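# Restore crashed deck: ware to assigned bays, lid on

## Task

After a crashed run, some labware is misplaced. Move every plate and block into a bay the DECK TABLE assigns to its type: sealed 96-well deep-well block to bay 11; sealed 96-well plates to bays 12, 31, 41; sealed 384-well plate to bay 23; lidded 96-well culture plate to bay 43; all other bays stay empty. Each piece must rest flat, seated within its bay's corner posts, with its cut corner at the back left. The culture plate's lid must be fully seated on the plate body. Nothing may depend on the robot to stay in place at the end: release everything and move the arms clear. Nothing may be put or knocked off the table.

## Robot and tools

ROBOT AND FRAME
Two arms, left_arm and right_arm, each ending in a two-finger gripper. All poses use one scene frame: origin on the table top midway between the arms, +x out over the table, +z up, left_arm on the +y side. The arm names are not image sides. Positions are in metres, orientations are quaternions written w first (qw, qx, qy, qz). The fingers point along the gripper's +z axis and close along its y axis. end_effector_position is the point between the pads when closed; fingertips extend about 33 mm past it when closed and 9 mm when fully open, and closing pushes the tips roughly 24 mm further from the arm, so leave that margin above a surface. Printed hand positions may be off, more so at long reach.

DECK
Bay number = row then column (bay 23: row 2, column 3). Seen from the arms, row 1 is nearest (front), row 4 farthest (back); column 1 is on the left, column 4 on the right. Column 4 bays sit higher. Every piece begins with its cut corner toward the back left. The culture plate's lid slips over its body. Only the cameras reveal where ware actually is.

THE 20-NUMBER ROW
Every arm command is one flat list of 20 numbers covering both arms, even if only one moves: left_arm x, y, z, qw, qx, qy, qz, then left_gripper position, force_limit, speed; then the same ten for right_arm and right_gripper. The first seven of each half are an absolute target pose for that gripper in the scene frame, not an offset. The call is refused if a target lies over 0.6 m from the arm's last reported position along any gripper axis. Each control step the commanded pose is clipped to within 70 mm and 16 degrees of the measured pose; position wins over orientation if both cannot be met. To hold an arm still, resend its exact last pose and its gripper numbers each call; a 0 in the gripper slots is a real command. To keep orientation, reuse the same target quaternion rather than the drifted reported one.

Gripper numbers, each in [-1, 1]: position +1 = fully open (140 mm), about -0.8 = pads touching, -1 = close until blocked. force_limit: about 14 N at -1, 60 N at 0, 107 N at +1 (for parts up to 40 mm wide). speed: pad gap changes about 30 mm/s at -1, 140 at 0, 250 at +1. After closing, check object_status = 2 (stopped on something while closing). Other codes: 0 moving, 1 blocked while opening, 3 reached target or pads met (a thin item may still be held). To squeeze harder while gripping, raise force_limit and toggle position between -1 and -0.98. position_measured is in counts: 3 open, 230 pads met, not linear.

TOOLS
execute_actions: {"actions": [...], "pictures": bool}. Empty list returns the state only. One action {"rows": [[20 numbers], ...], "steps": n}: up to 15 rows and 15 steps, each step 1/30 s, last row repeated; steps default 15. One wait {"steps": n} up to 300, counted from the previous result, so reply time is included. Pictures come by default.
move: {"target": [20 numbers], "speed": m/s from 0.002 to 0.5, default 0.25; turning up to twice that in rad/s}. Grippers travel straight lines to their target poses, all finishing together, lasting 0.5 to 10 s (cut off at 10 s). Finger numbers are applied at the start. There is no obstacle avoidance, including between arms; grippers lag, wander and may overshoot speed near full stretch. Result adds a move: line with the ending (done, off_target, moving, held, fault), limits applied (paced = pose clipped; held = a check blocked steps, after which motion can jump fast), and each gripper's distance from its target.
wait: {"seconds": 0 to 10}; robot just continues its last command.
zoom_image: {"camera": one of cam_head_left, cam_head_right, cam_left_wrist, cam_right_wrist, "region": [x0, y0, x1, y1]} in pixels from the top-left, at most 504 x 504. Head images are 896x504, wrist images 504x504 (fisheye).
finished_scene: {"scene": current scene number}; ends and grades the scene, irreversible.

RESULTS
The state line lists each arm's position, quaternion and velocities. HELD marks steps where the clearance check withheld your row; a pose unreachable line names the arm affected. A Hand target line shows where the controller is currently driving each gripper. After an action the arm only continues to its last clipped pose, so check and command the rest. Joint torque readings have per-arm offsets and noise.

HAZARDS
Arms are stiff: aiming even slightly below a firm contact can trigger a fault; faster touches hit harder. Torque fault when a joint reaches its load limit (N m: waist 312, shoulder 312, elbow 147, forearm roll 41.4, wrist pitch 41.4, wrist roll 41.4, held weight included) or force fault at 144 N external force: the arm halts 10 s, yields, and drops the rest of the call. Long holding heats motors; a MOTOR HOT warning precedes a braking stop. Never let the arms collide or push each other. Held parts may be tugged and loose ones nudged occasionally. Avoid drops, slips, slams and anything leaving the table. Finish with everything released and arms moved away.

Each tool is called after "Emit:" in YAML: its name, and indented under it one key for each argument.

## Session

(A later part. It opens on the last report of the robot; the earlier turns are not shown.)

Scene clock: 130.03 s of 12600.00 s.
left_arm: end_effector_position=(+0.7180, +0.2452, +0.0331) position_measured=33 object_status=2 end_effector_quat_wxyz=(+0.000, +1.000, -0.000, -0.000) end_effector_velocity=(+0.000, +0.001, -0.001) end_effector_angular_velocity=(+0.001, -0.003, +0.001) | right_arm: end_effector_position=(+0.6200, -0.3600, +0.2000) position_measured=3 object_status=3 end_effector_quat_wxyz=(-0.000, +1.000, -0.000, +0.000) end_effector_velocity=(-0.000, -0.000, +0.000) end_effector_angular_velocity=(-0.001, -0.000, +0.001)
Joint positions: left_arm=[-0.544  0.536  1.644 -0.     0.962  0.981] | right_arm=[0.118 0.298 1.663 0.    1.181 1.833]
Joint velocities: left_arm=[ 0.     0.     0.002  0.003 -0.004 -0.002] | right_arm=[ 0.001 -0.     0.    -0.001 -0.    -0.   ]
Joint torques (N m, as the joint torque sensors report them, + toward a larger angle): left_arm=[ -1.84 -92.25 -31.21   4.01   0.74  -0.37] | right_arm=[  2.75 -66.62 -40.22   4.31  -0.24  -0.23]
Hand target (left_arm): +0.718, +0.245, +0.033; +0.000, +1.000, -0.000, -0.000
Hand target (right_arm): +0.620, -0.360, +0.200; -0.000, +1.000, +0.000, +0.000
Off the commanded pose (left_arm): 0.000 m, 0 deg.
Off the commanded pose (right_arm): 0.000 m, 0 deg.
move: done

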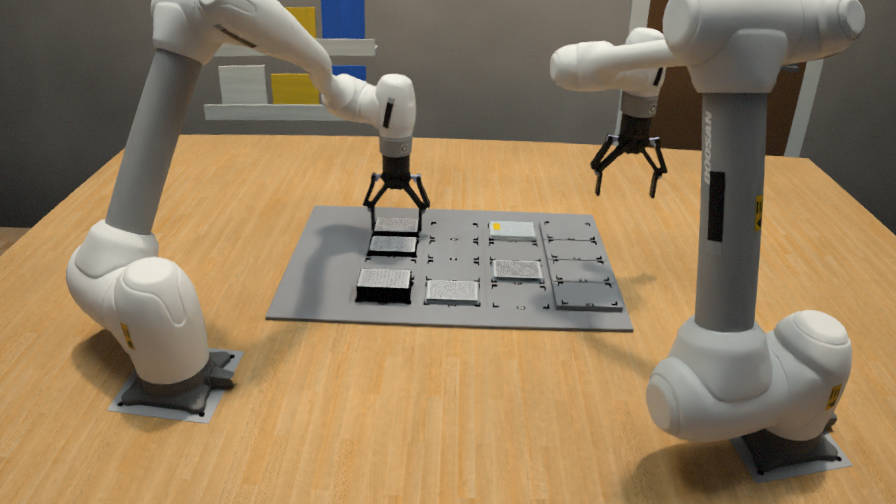

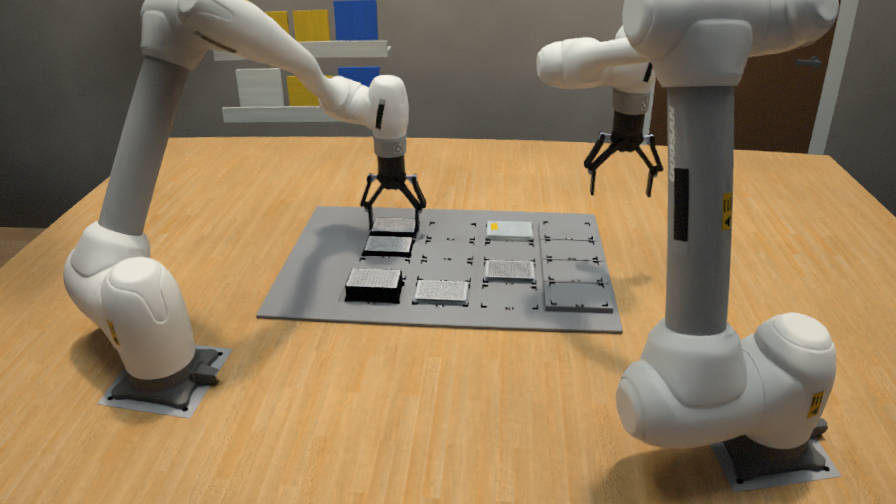

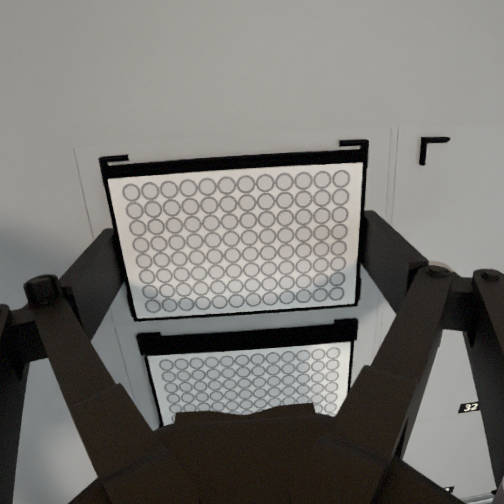

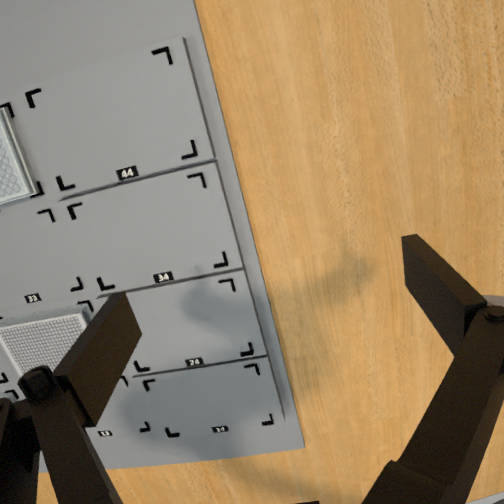

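Emit:
move:
  target: [0.7187,0.2464,0.0278,0,1,0,0,0.65,-0.4,-0.8,0.62,-0.36,0.2,0,1,0,0,1,-0.6,0]
  speed: 0.008

Emit:
move:
  target: [0.7187,0.2464,0.0285,0,1,0,0,1,-0.4,-0.3,0.62,-0.36,0.2,0,1,0,0,1,-0.6,0]

Emit:
move:
  target: [0.70,0.2464,0.1,0,1,0,0,1,-0.4,-0.3,0.62,-0.36,0.2,0,1,0,0,1,-0.6,0]
  speed: 0.15

Emit:
zoom_image:
  camera: "cam_left_wrist"
  region: [80,60,400,380]

Emit:
zoom_image:
  camera: "cam_head_left"
  region: [345,200,555,315]

Scene clock: 136.97 s of 12600.00 s.
left_arm: end_effector_position=(+0.7187, +0.2463, +0.0279) position_measured=33 object_status=2 end_effector_quat_wxyz=(+0.000, +1.000, -0.000, +0.000) end_effector_velocity=(+0.000, -0.000, -0.000) end_effector_angular_velocity=(-0.000, -0.002, -0.001) | right_arm: end_effector_position=(+0.6200, -0.3600, +0.2000) position_measured=3 object_status=3 end_effector_quat_wxyz=(-0.000, +1.000, -0.000, +0.000) end_effector_velocity=(-0.001, +0.000, -0.002) end_effector_angular_velocity=(-0.000, +0.003, +0.000)
Joint positions: left_arm=[-0.542  0.541  1.647 -0.     0.953  0.983] | right_arm=[0.118 0.298 1.663 0.    1.181 1.833]
Joint velocities: left_arm=[-0.     0.     0.     0.001 -0.002  0.001] | right_arm=[ 0.     0.002  0.001  0.001 -0.    -0.   ]
Joint torques (N m, as the joint torque sensors report them, + toward a larger angle): left_arm=[  7.95 -48.79  -6.36   7.42   1.08  -0.38] | right_arm=[  2.89 -67.8  -39.19   4.35   0.23  -0.39]
Hand target (left_arm): +0.719, +0.246, +0.028; +0.000, +1.000, -0.000, -0.000
Hand target (right_arm): +0.620, -0.360, +0.200; -0.000, +1.000, +0.000, +0.000
Off the commanded pose (left_arm): 0.000 m, 0 deg.
Off the commanded pose (right_arm): 0.000 m, 0 deg.
After step 90, 3.03 s passed at rest.
move: done

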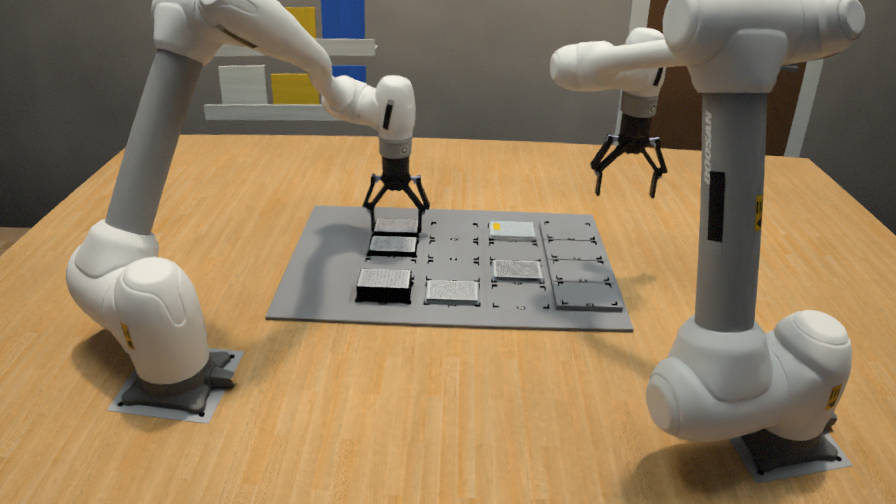

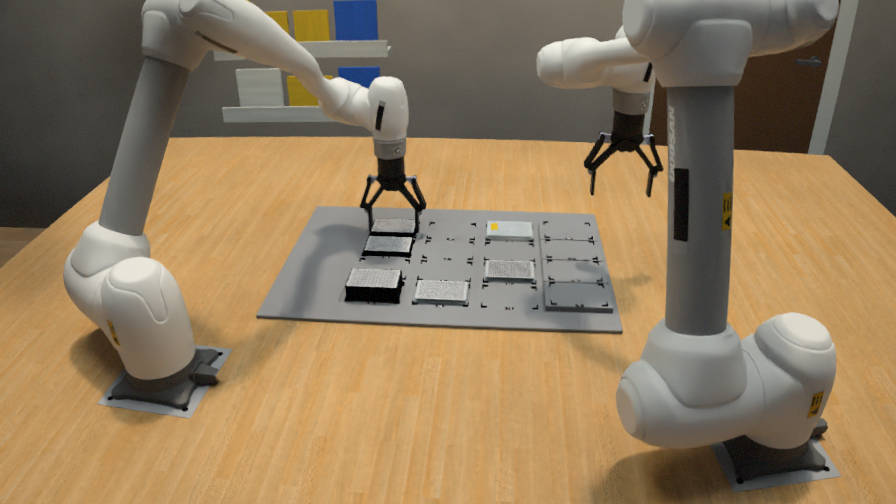

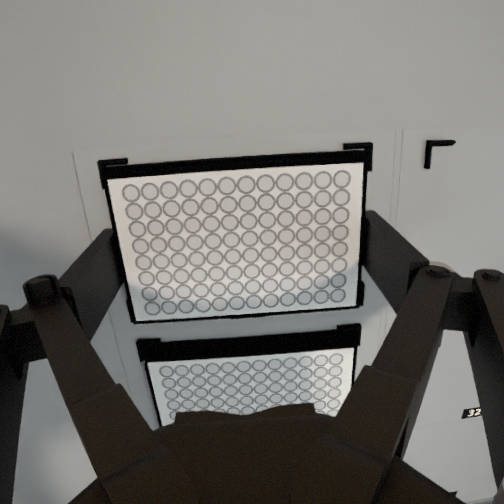

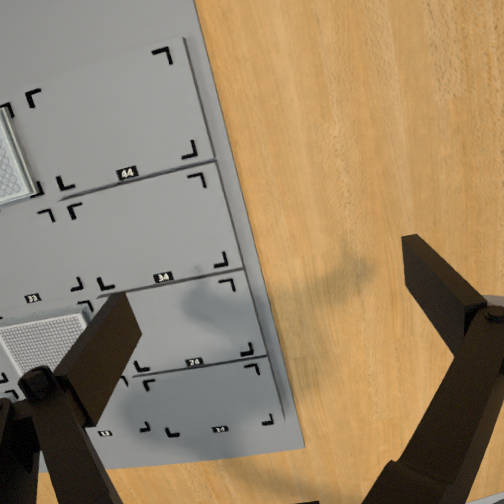

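Scene clock: 137.67 s of 12600.00 s.
left_arm: end_effector_position=(+0.7187, +0.2465, +0.0285) position_measured=3 object_status=3 end_effector_quat_wxyz=(+0.000, +1.000, +0.000, -0.000) end_effector_velocity=(-0.000, +0.000, +0.000) end_effector_angular_velocity=(+0.000, +0.000, +0.000) | right_arm: end_effector_position=(+0.6200, -0.3600, +0.2000) position_measured=3 object_status=3 end_effector_quat_wxyz=(-0.000, +1.000, -0.000, +0.000) end_effector_velocity=(+0.000, +0.000, +0.000) end_effector_angular_velocity=(+0.000, -0.001, +0.000)
Joint positions: left_arm=[-0.542  0.54   1.647 -0.     0.955  0.983] | right_arm=[0.118 0.298 1.663 0.    1.181 1.833]
Joint velocities: left_arm=[ 0. -0.  0.  0.  0. -0.] | right_arm=[ 0. -0. -0.  0.  0. -0.]
Joint torques (N m, as the joint torque sensors report them, + toward a larger angle): left_arm=[ -0.78 -92.25 -30.93   3.68   0.36  -0.34] | right_arm=[ -1.29 -68.01 -39.78   4.1    0.22  -0.39]
Hand target (left_arm): +0.719, +0.246, +0.028; -0.000, +1.000, +0.000, +0.000
Hand target (right_arm): +0.620, -0.360, +0.200; -0.000, +1.000, +0.000, +0.000
Off the commanded pose (left_arm): 0.000 m, 0 deg.
Off the commanded pose (right_arm): 0.000 m, 0 deg.
move: done

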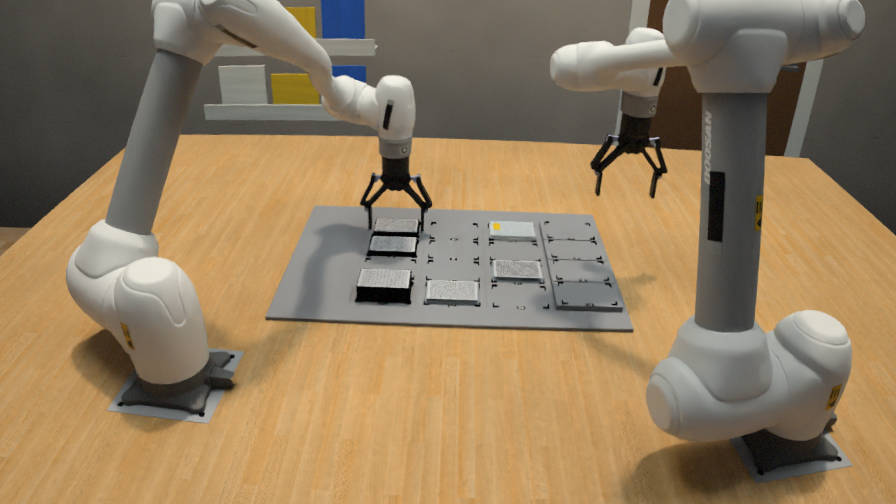

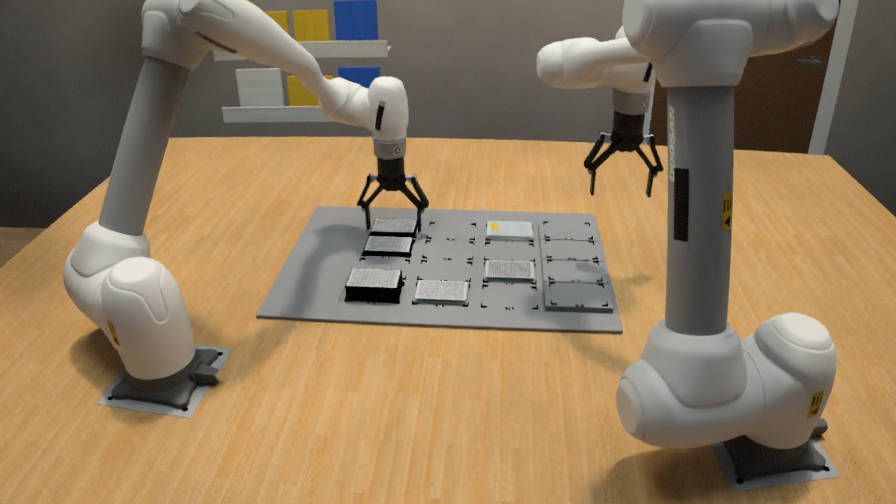

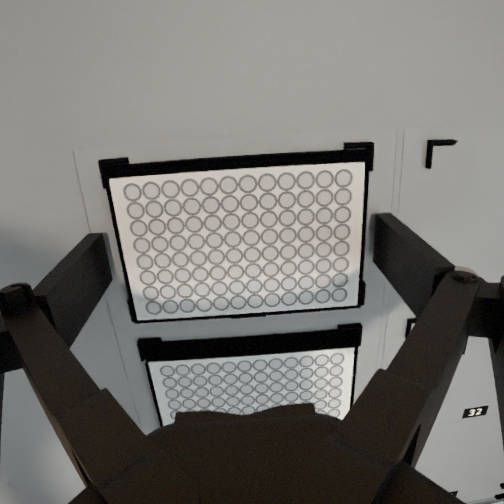

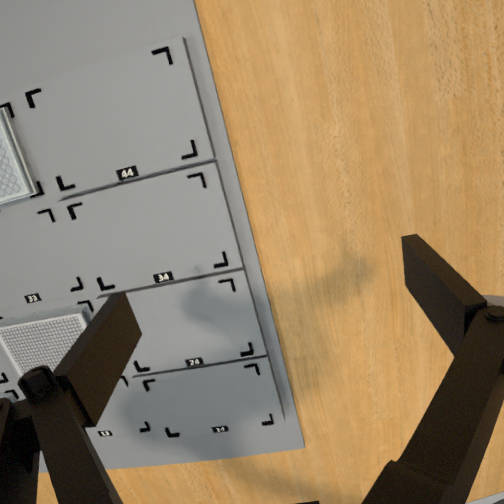

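Scene clock: 138.57 s of 12600.00 s.
left_arm: end_effector_position=(+0.6999, +0.2465, +0.0999) position_measured=3 object_status=3 end_effector_quat_wxyz=(-0.000, +1.000, +0.000, +0.000) end_effector_velocity=(-0.000, -0.000, +0.001) end_effector_angular_velocity=(-0.000, -0.000, -0.000) | right_arm: end_effector_position=(+0.6200, -0.3600, +0.2000) position_measured=3 object_status=3 end_effector_quat_wxyz=(-0.000, +1.000, -0.000, +0.000) end_effector_velocity=(+0.000, -0.001, +0.000) end_effector_angular_velocity=(-0.001, -0.001, +0.001)
Joint positions: left_arm=[-0.556  0.457  1.632  0.     1.053  0.969] | right_arm=[0.118 0.298 1.663 0.    1.181 1.833]
Joint velocities: left_arm=[-0.001 -0.001  0.    -0.     0.    -0.   ] | right_arm=[-0.    -0.    -0.    -0.002  0.     0.   ]
Joint torques (N m, as the joint torque sensors report them, + toward a larger angle): left_arm=[ -1.55 -86.94 -32.3    4.01   0.56  -0.28] | right_arm=[  1.48 -68.67 -39.96   4.48  -0.27  -0.34]
Hand target (left_arm): +0.700, +0.246, +0.100; -0.000, +1.000, +0.000, +0.000
Hand target (right_arm): +0.620, -0.360, +0.200; -0.000, +1.000, +0.000, +0.000
Off the commanded pose (left_arm): 0.000 m, 0 deg.
Off the commanded pose (right_arm): 0.000 m, 0 deg.
move: done

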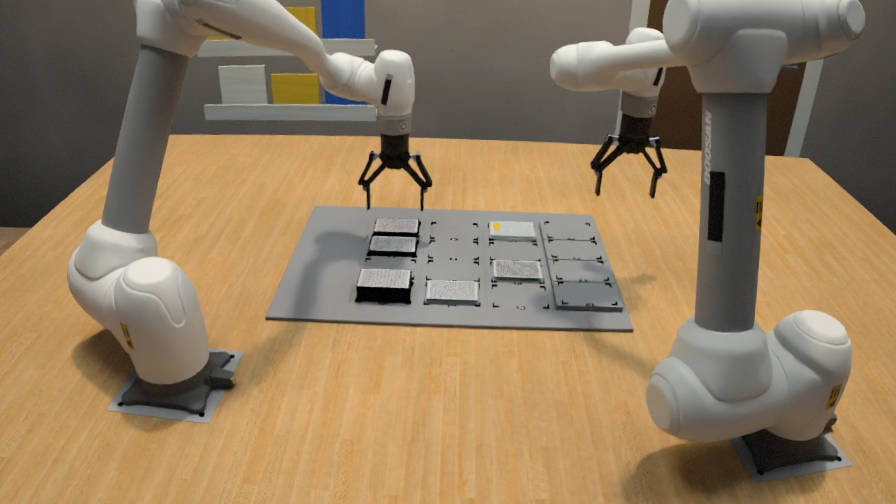

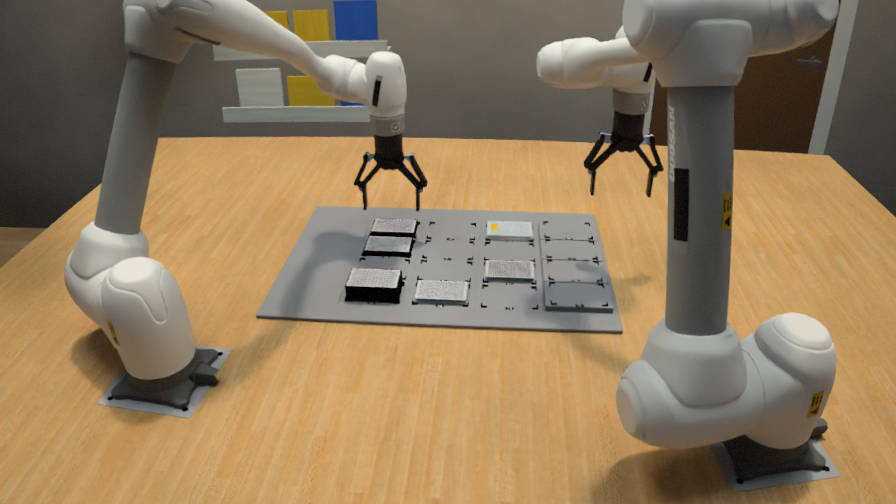

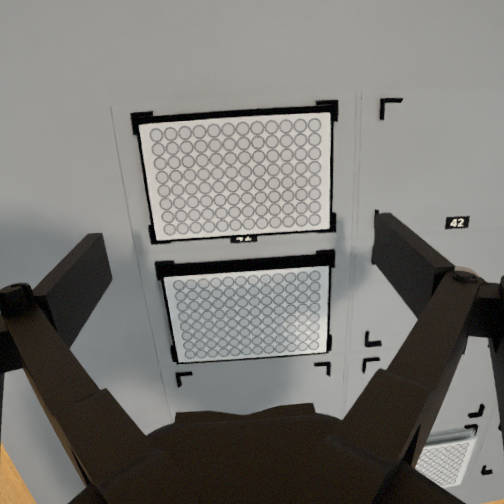

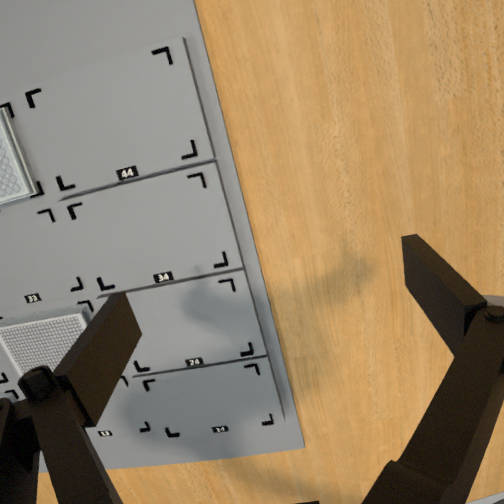

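Region (80, 60, 400, 380) of cam_left_wrist's 504x504 image, scaled by 1.575, with more detail than that image has.

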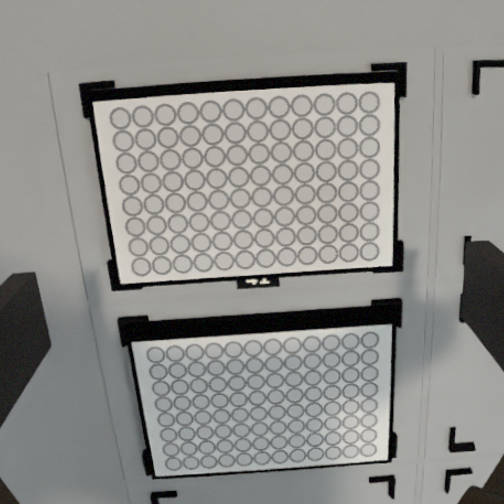

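Region (345, 200, 555, 315) of cam_head_left's 896x504 image, scaled by 2.400, with more detail than that image has; it fills the top 276 rows of this view, and the rest is white.

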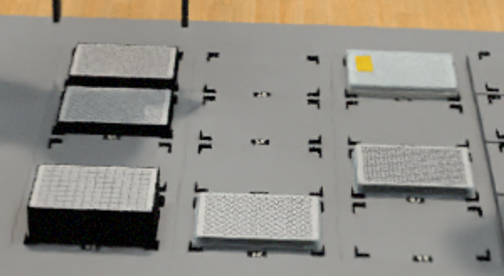

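Emit:
move:
  target: [0.62,0.2464,0.07,0,1,0,0,1,-0.4,-0.3,0.46,-0.10,0.1,0,1,0,0,1,-0.6,0]

Emit:
zoom_image:
  camera: "cam_head_left"
  region: [360,205,430,265]

Scene clock: 144.63 s of 12600.00 s.
left_arm: end_effector_position=(+0.6200, +0.2463, +0.0699) position_measured=3 object_status=3 end_effector_quat_wxyz=(+0.000, +1.000, -0.000, -0.000) end_effector_velocity=(-0.001, +0.000, -0.001) end_effector_angular_velocity=(+0.001, +0.002, -0.001) | right_arm: end_effector_position=(+0.4596, -0.1002, +0.1001) position_measured=3 object_status=3 end_effector_quat_wxyz=(-0.000, +1.000, +0.000, +0.000) end_effector_velocity=(+0.000, +0.001, -0.000) end_effector_angular_velocity=(+0.001, -0.001, -0.001)
Joint positions: left_arm=[-0.621  0.391  1.796 -0.     0.954  0.904] | right_arm=[0.559 0.364 1.772 0.    1.005 2.274]
Joint velocities: left_arm=[-0.001  0.     0.001 -0.     0.001  0.   ] | right_arm=[ 0.001  0.001 -0.001  0.    -0.001  0.002]
Joint torques (N m, as the joint torque sensors report them, + toward a larger angle): left_arm=[ -1.49 -78.8  -30.98   3.79   0.22  -0.2 ] | right_arm=[ -2.21 -69.85 -35.93   3.72  -0.17  -0.94]
Hand target (left_arm): +0.620, +0.246, +0.070; +0.000, +1.000, -0.000, -0.000
Hand target (right_arm): +0.460, -0.100, +0.100; -0.000, +1.000, +0.000, +0.000
Off the commanded pose (left_arm): 0.000 m, 0 deg.
Off the commanded pose (right_arm): 0.000 m, 0 deg.
After step 90, 1.33 s passed at rest.
move: done

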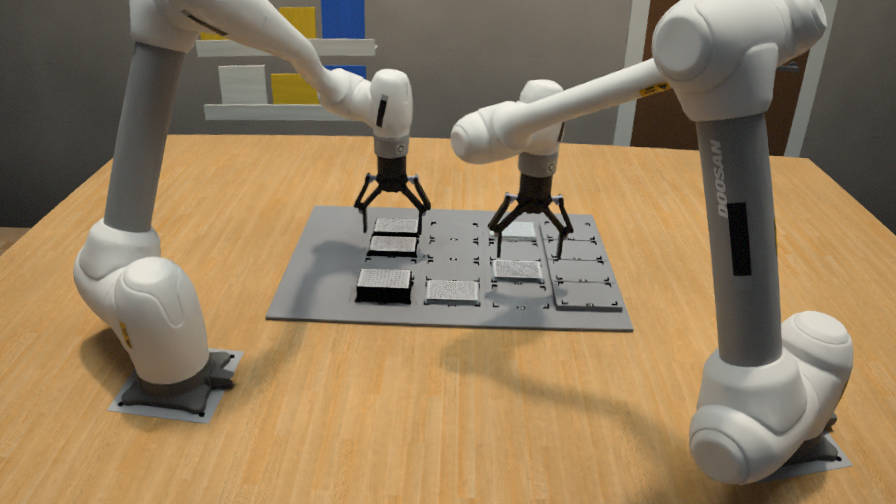

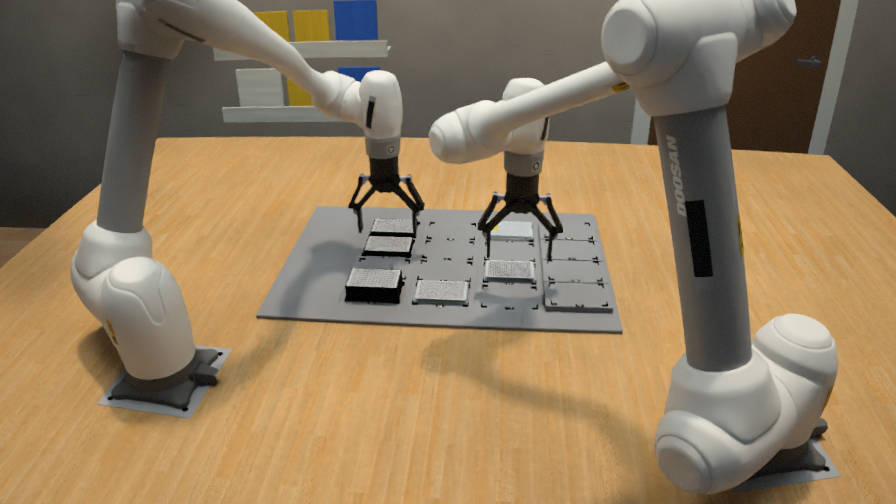

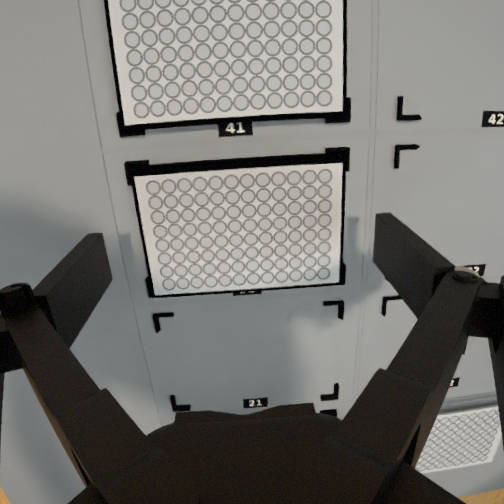

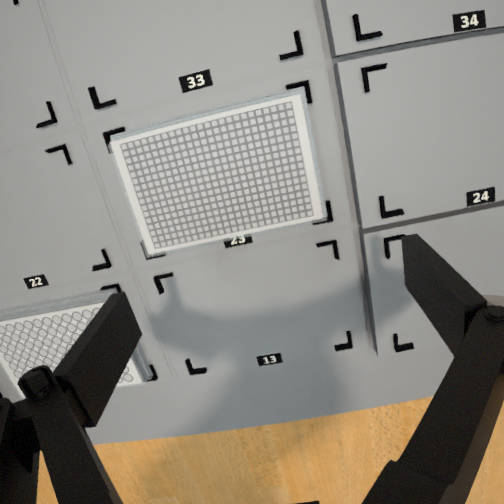

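Region (360, 205, 430, 265) of cam_head_left's 896x504 image, scaled by 7.200, with more detail than that image has; it fills the top 432 rows of this view, and the rest is white.

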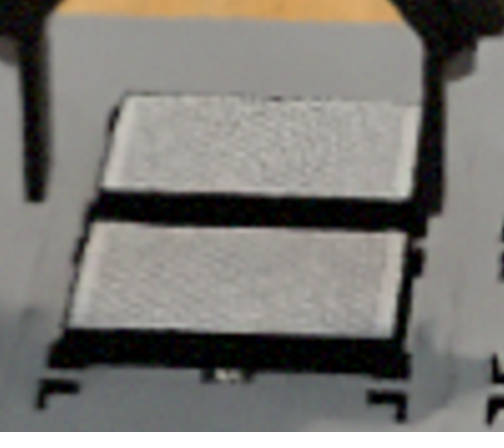

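Emit:
move:
  target: [0.593,0.2464,0.1,0,1,0,0,1,-0.4,-0.3,0.46,-0.13,0.13,0,1,0,0,1,-0.6,0]

Emit:
zoom_image:
  camera: "cam_left_wrist"
  region: [80,60,400,380]

Scene clock: 150.07 s of 12600.00 s.
left_arm: end_effector_position=(+0.5930, +0.2464, +0.0999) position_measured=3 object_status=3 end_effector_quat_wxyz=(+0.000, +1.000, +0.000, -0.000) end_effector_velocity=(-0.001, -0.000, +0.002) end_effector_angular_velocity=(-0.000, -0.000, -0.000) | right_arm: end_effector_position=(+0.4601, -0.1300, +0.1299) position_measured=3 object_status=3 end_effector_quat_wxyz=(+0.000, +1.000, +0.000, +0.000) end_effector_velocity=(-0.000, -0.000, +0.001) end_effector_angular_velocity=(+0.001, -0.001, +0.001)
Joint positions: left_arm=[-0.646  0.333  1.817 -0.     0.992  0.879] | right_arm=[ 0.525  0.311  1.786 -0.     1.045  2.24 ]
Joint velocities: left_arm=[-0.001 -0.002 -0.    -0.     0.002 -0.001] | right_arm=[ 0.    -0.002  0.     0.     0.001 -0.001]
Joint torques (N m, as the joint torque sensors report them, + toward a larger angle): left_arm=[ -1.88 -72.31 -31.86   3.83   0.37  -0.44] | right_arm=[  1.19 -66.54 -36.61   3.85  -0.76   0.08]
Hand target (left_arm): +0.593, +0.246, +0.100; +0.000, +1.000, +0.000, +0.000
Hand target (right_arm): +0.460, -0.130, +0.130; +0.000, +1.000, -0.000, -0.000
Off the commanded pose (left_arm): 0.000 m, 0 deg.
Off the commanded pose (right_arm): 0.000 m, 0 deg.
After step 90, 1.67 s passed at rest.
move: done

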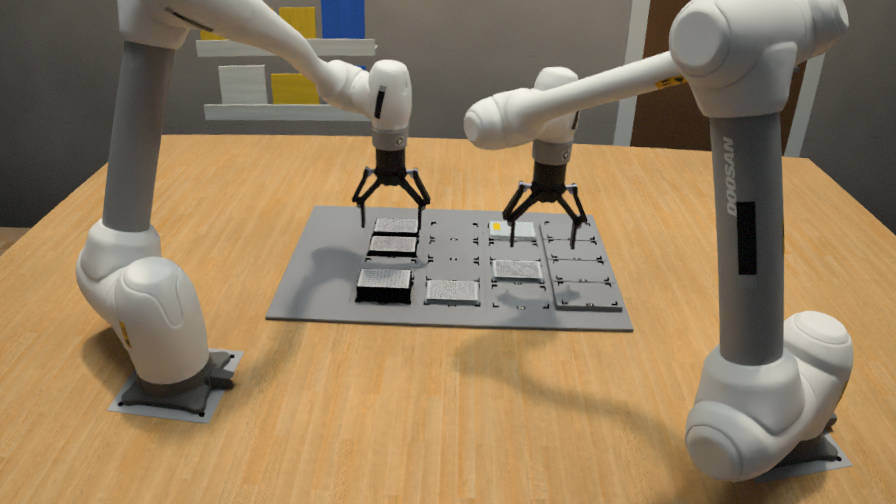

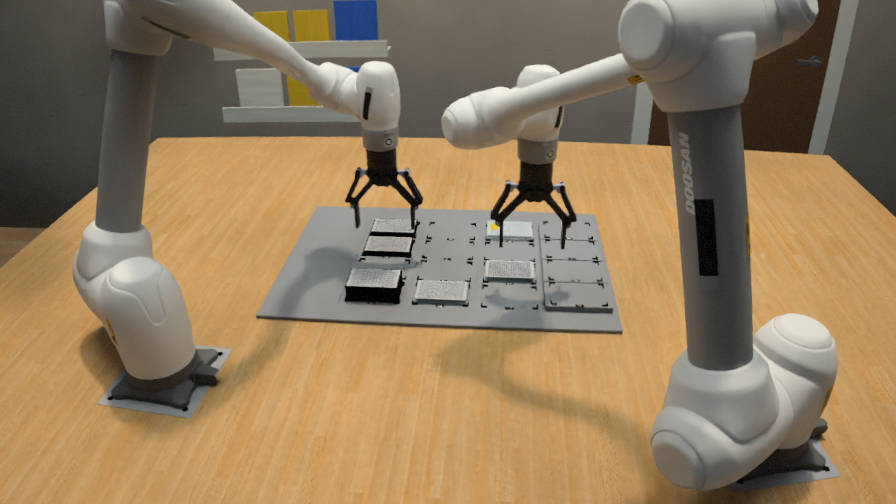

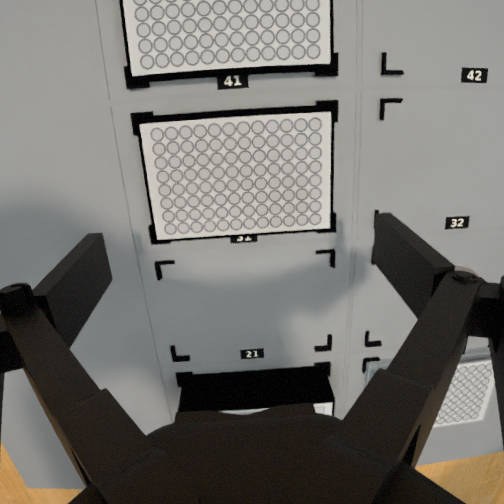

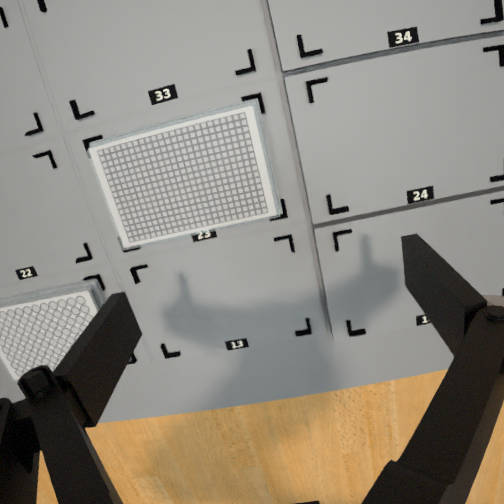

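Region (80, 60, 400, 380) of cam_left_wrist's 504x504 image, scaled by 1.575, with more detail than that image has.

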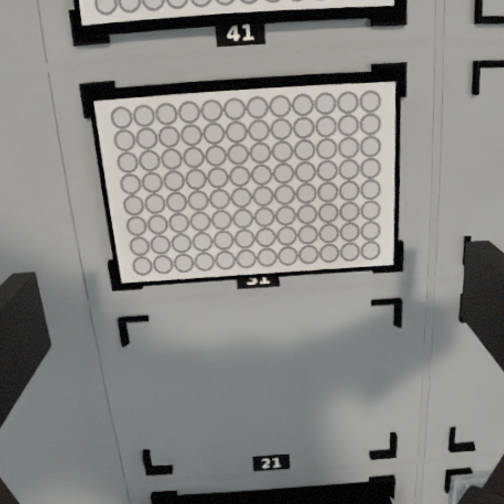

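Emit:
finished_scene:
  scene: 1

The scene is finished: the task was done.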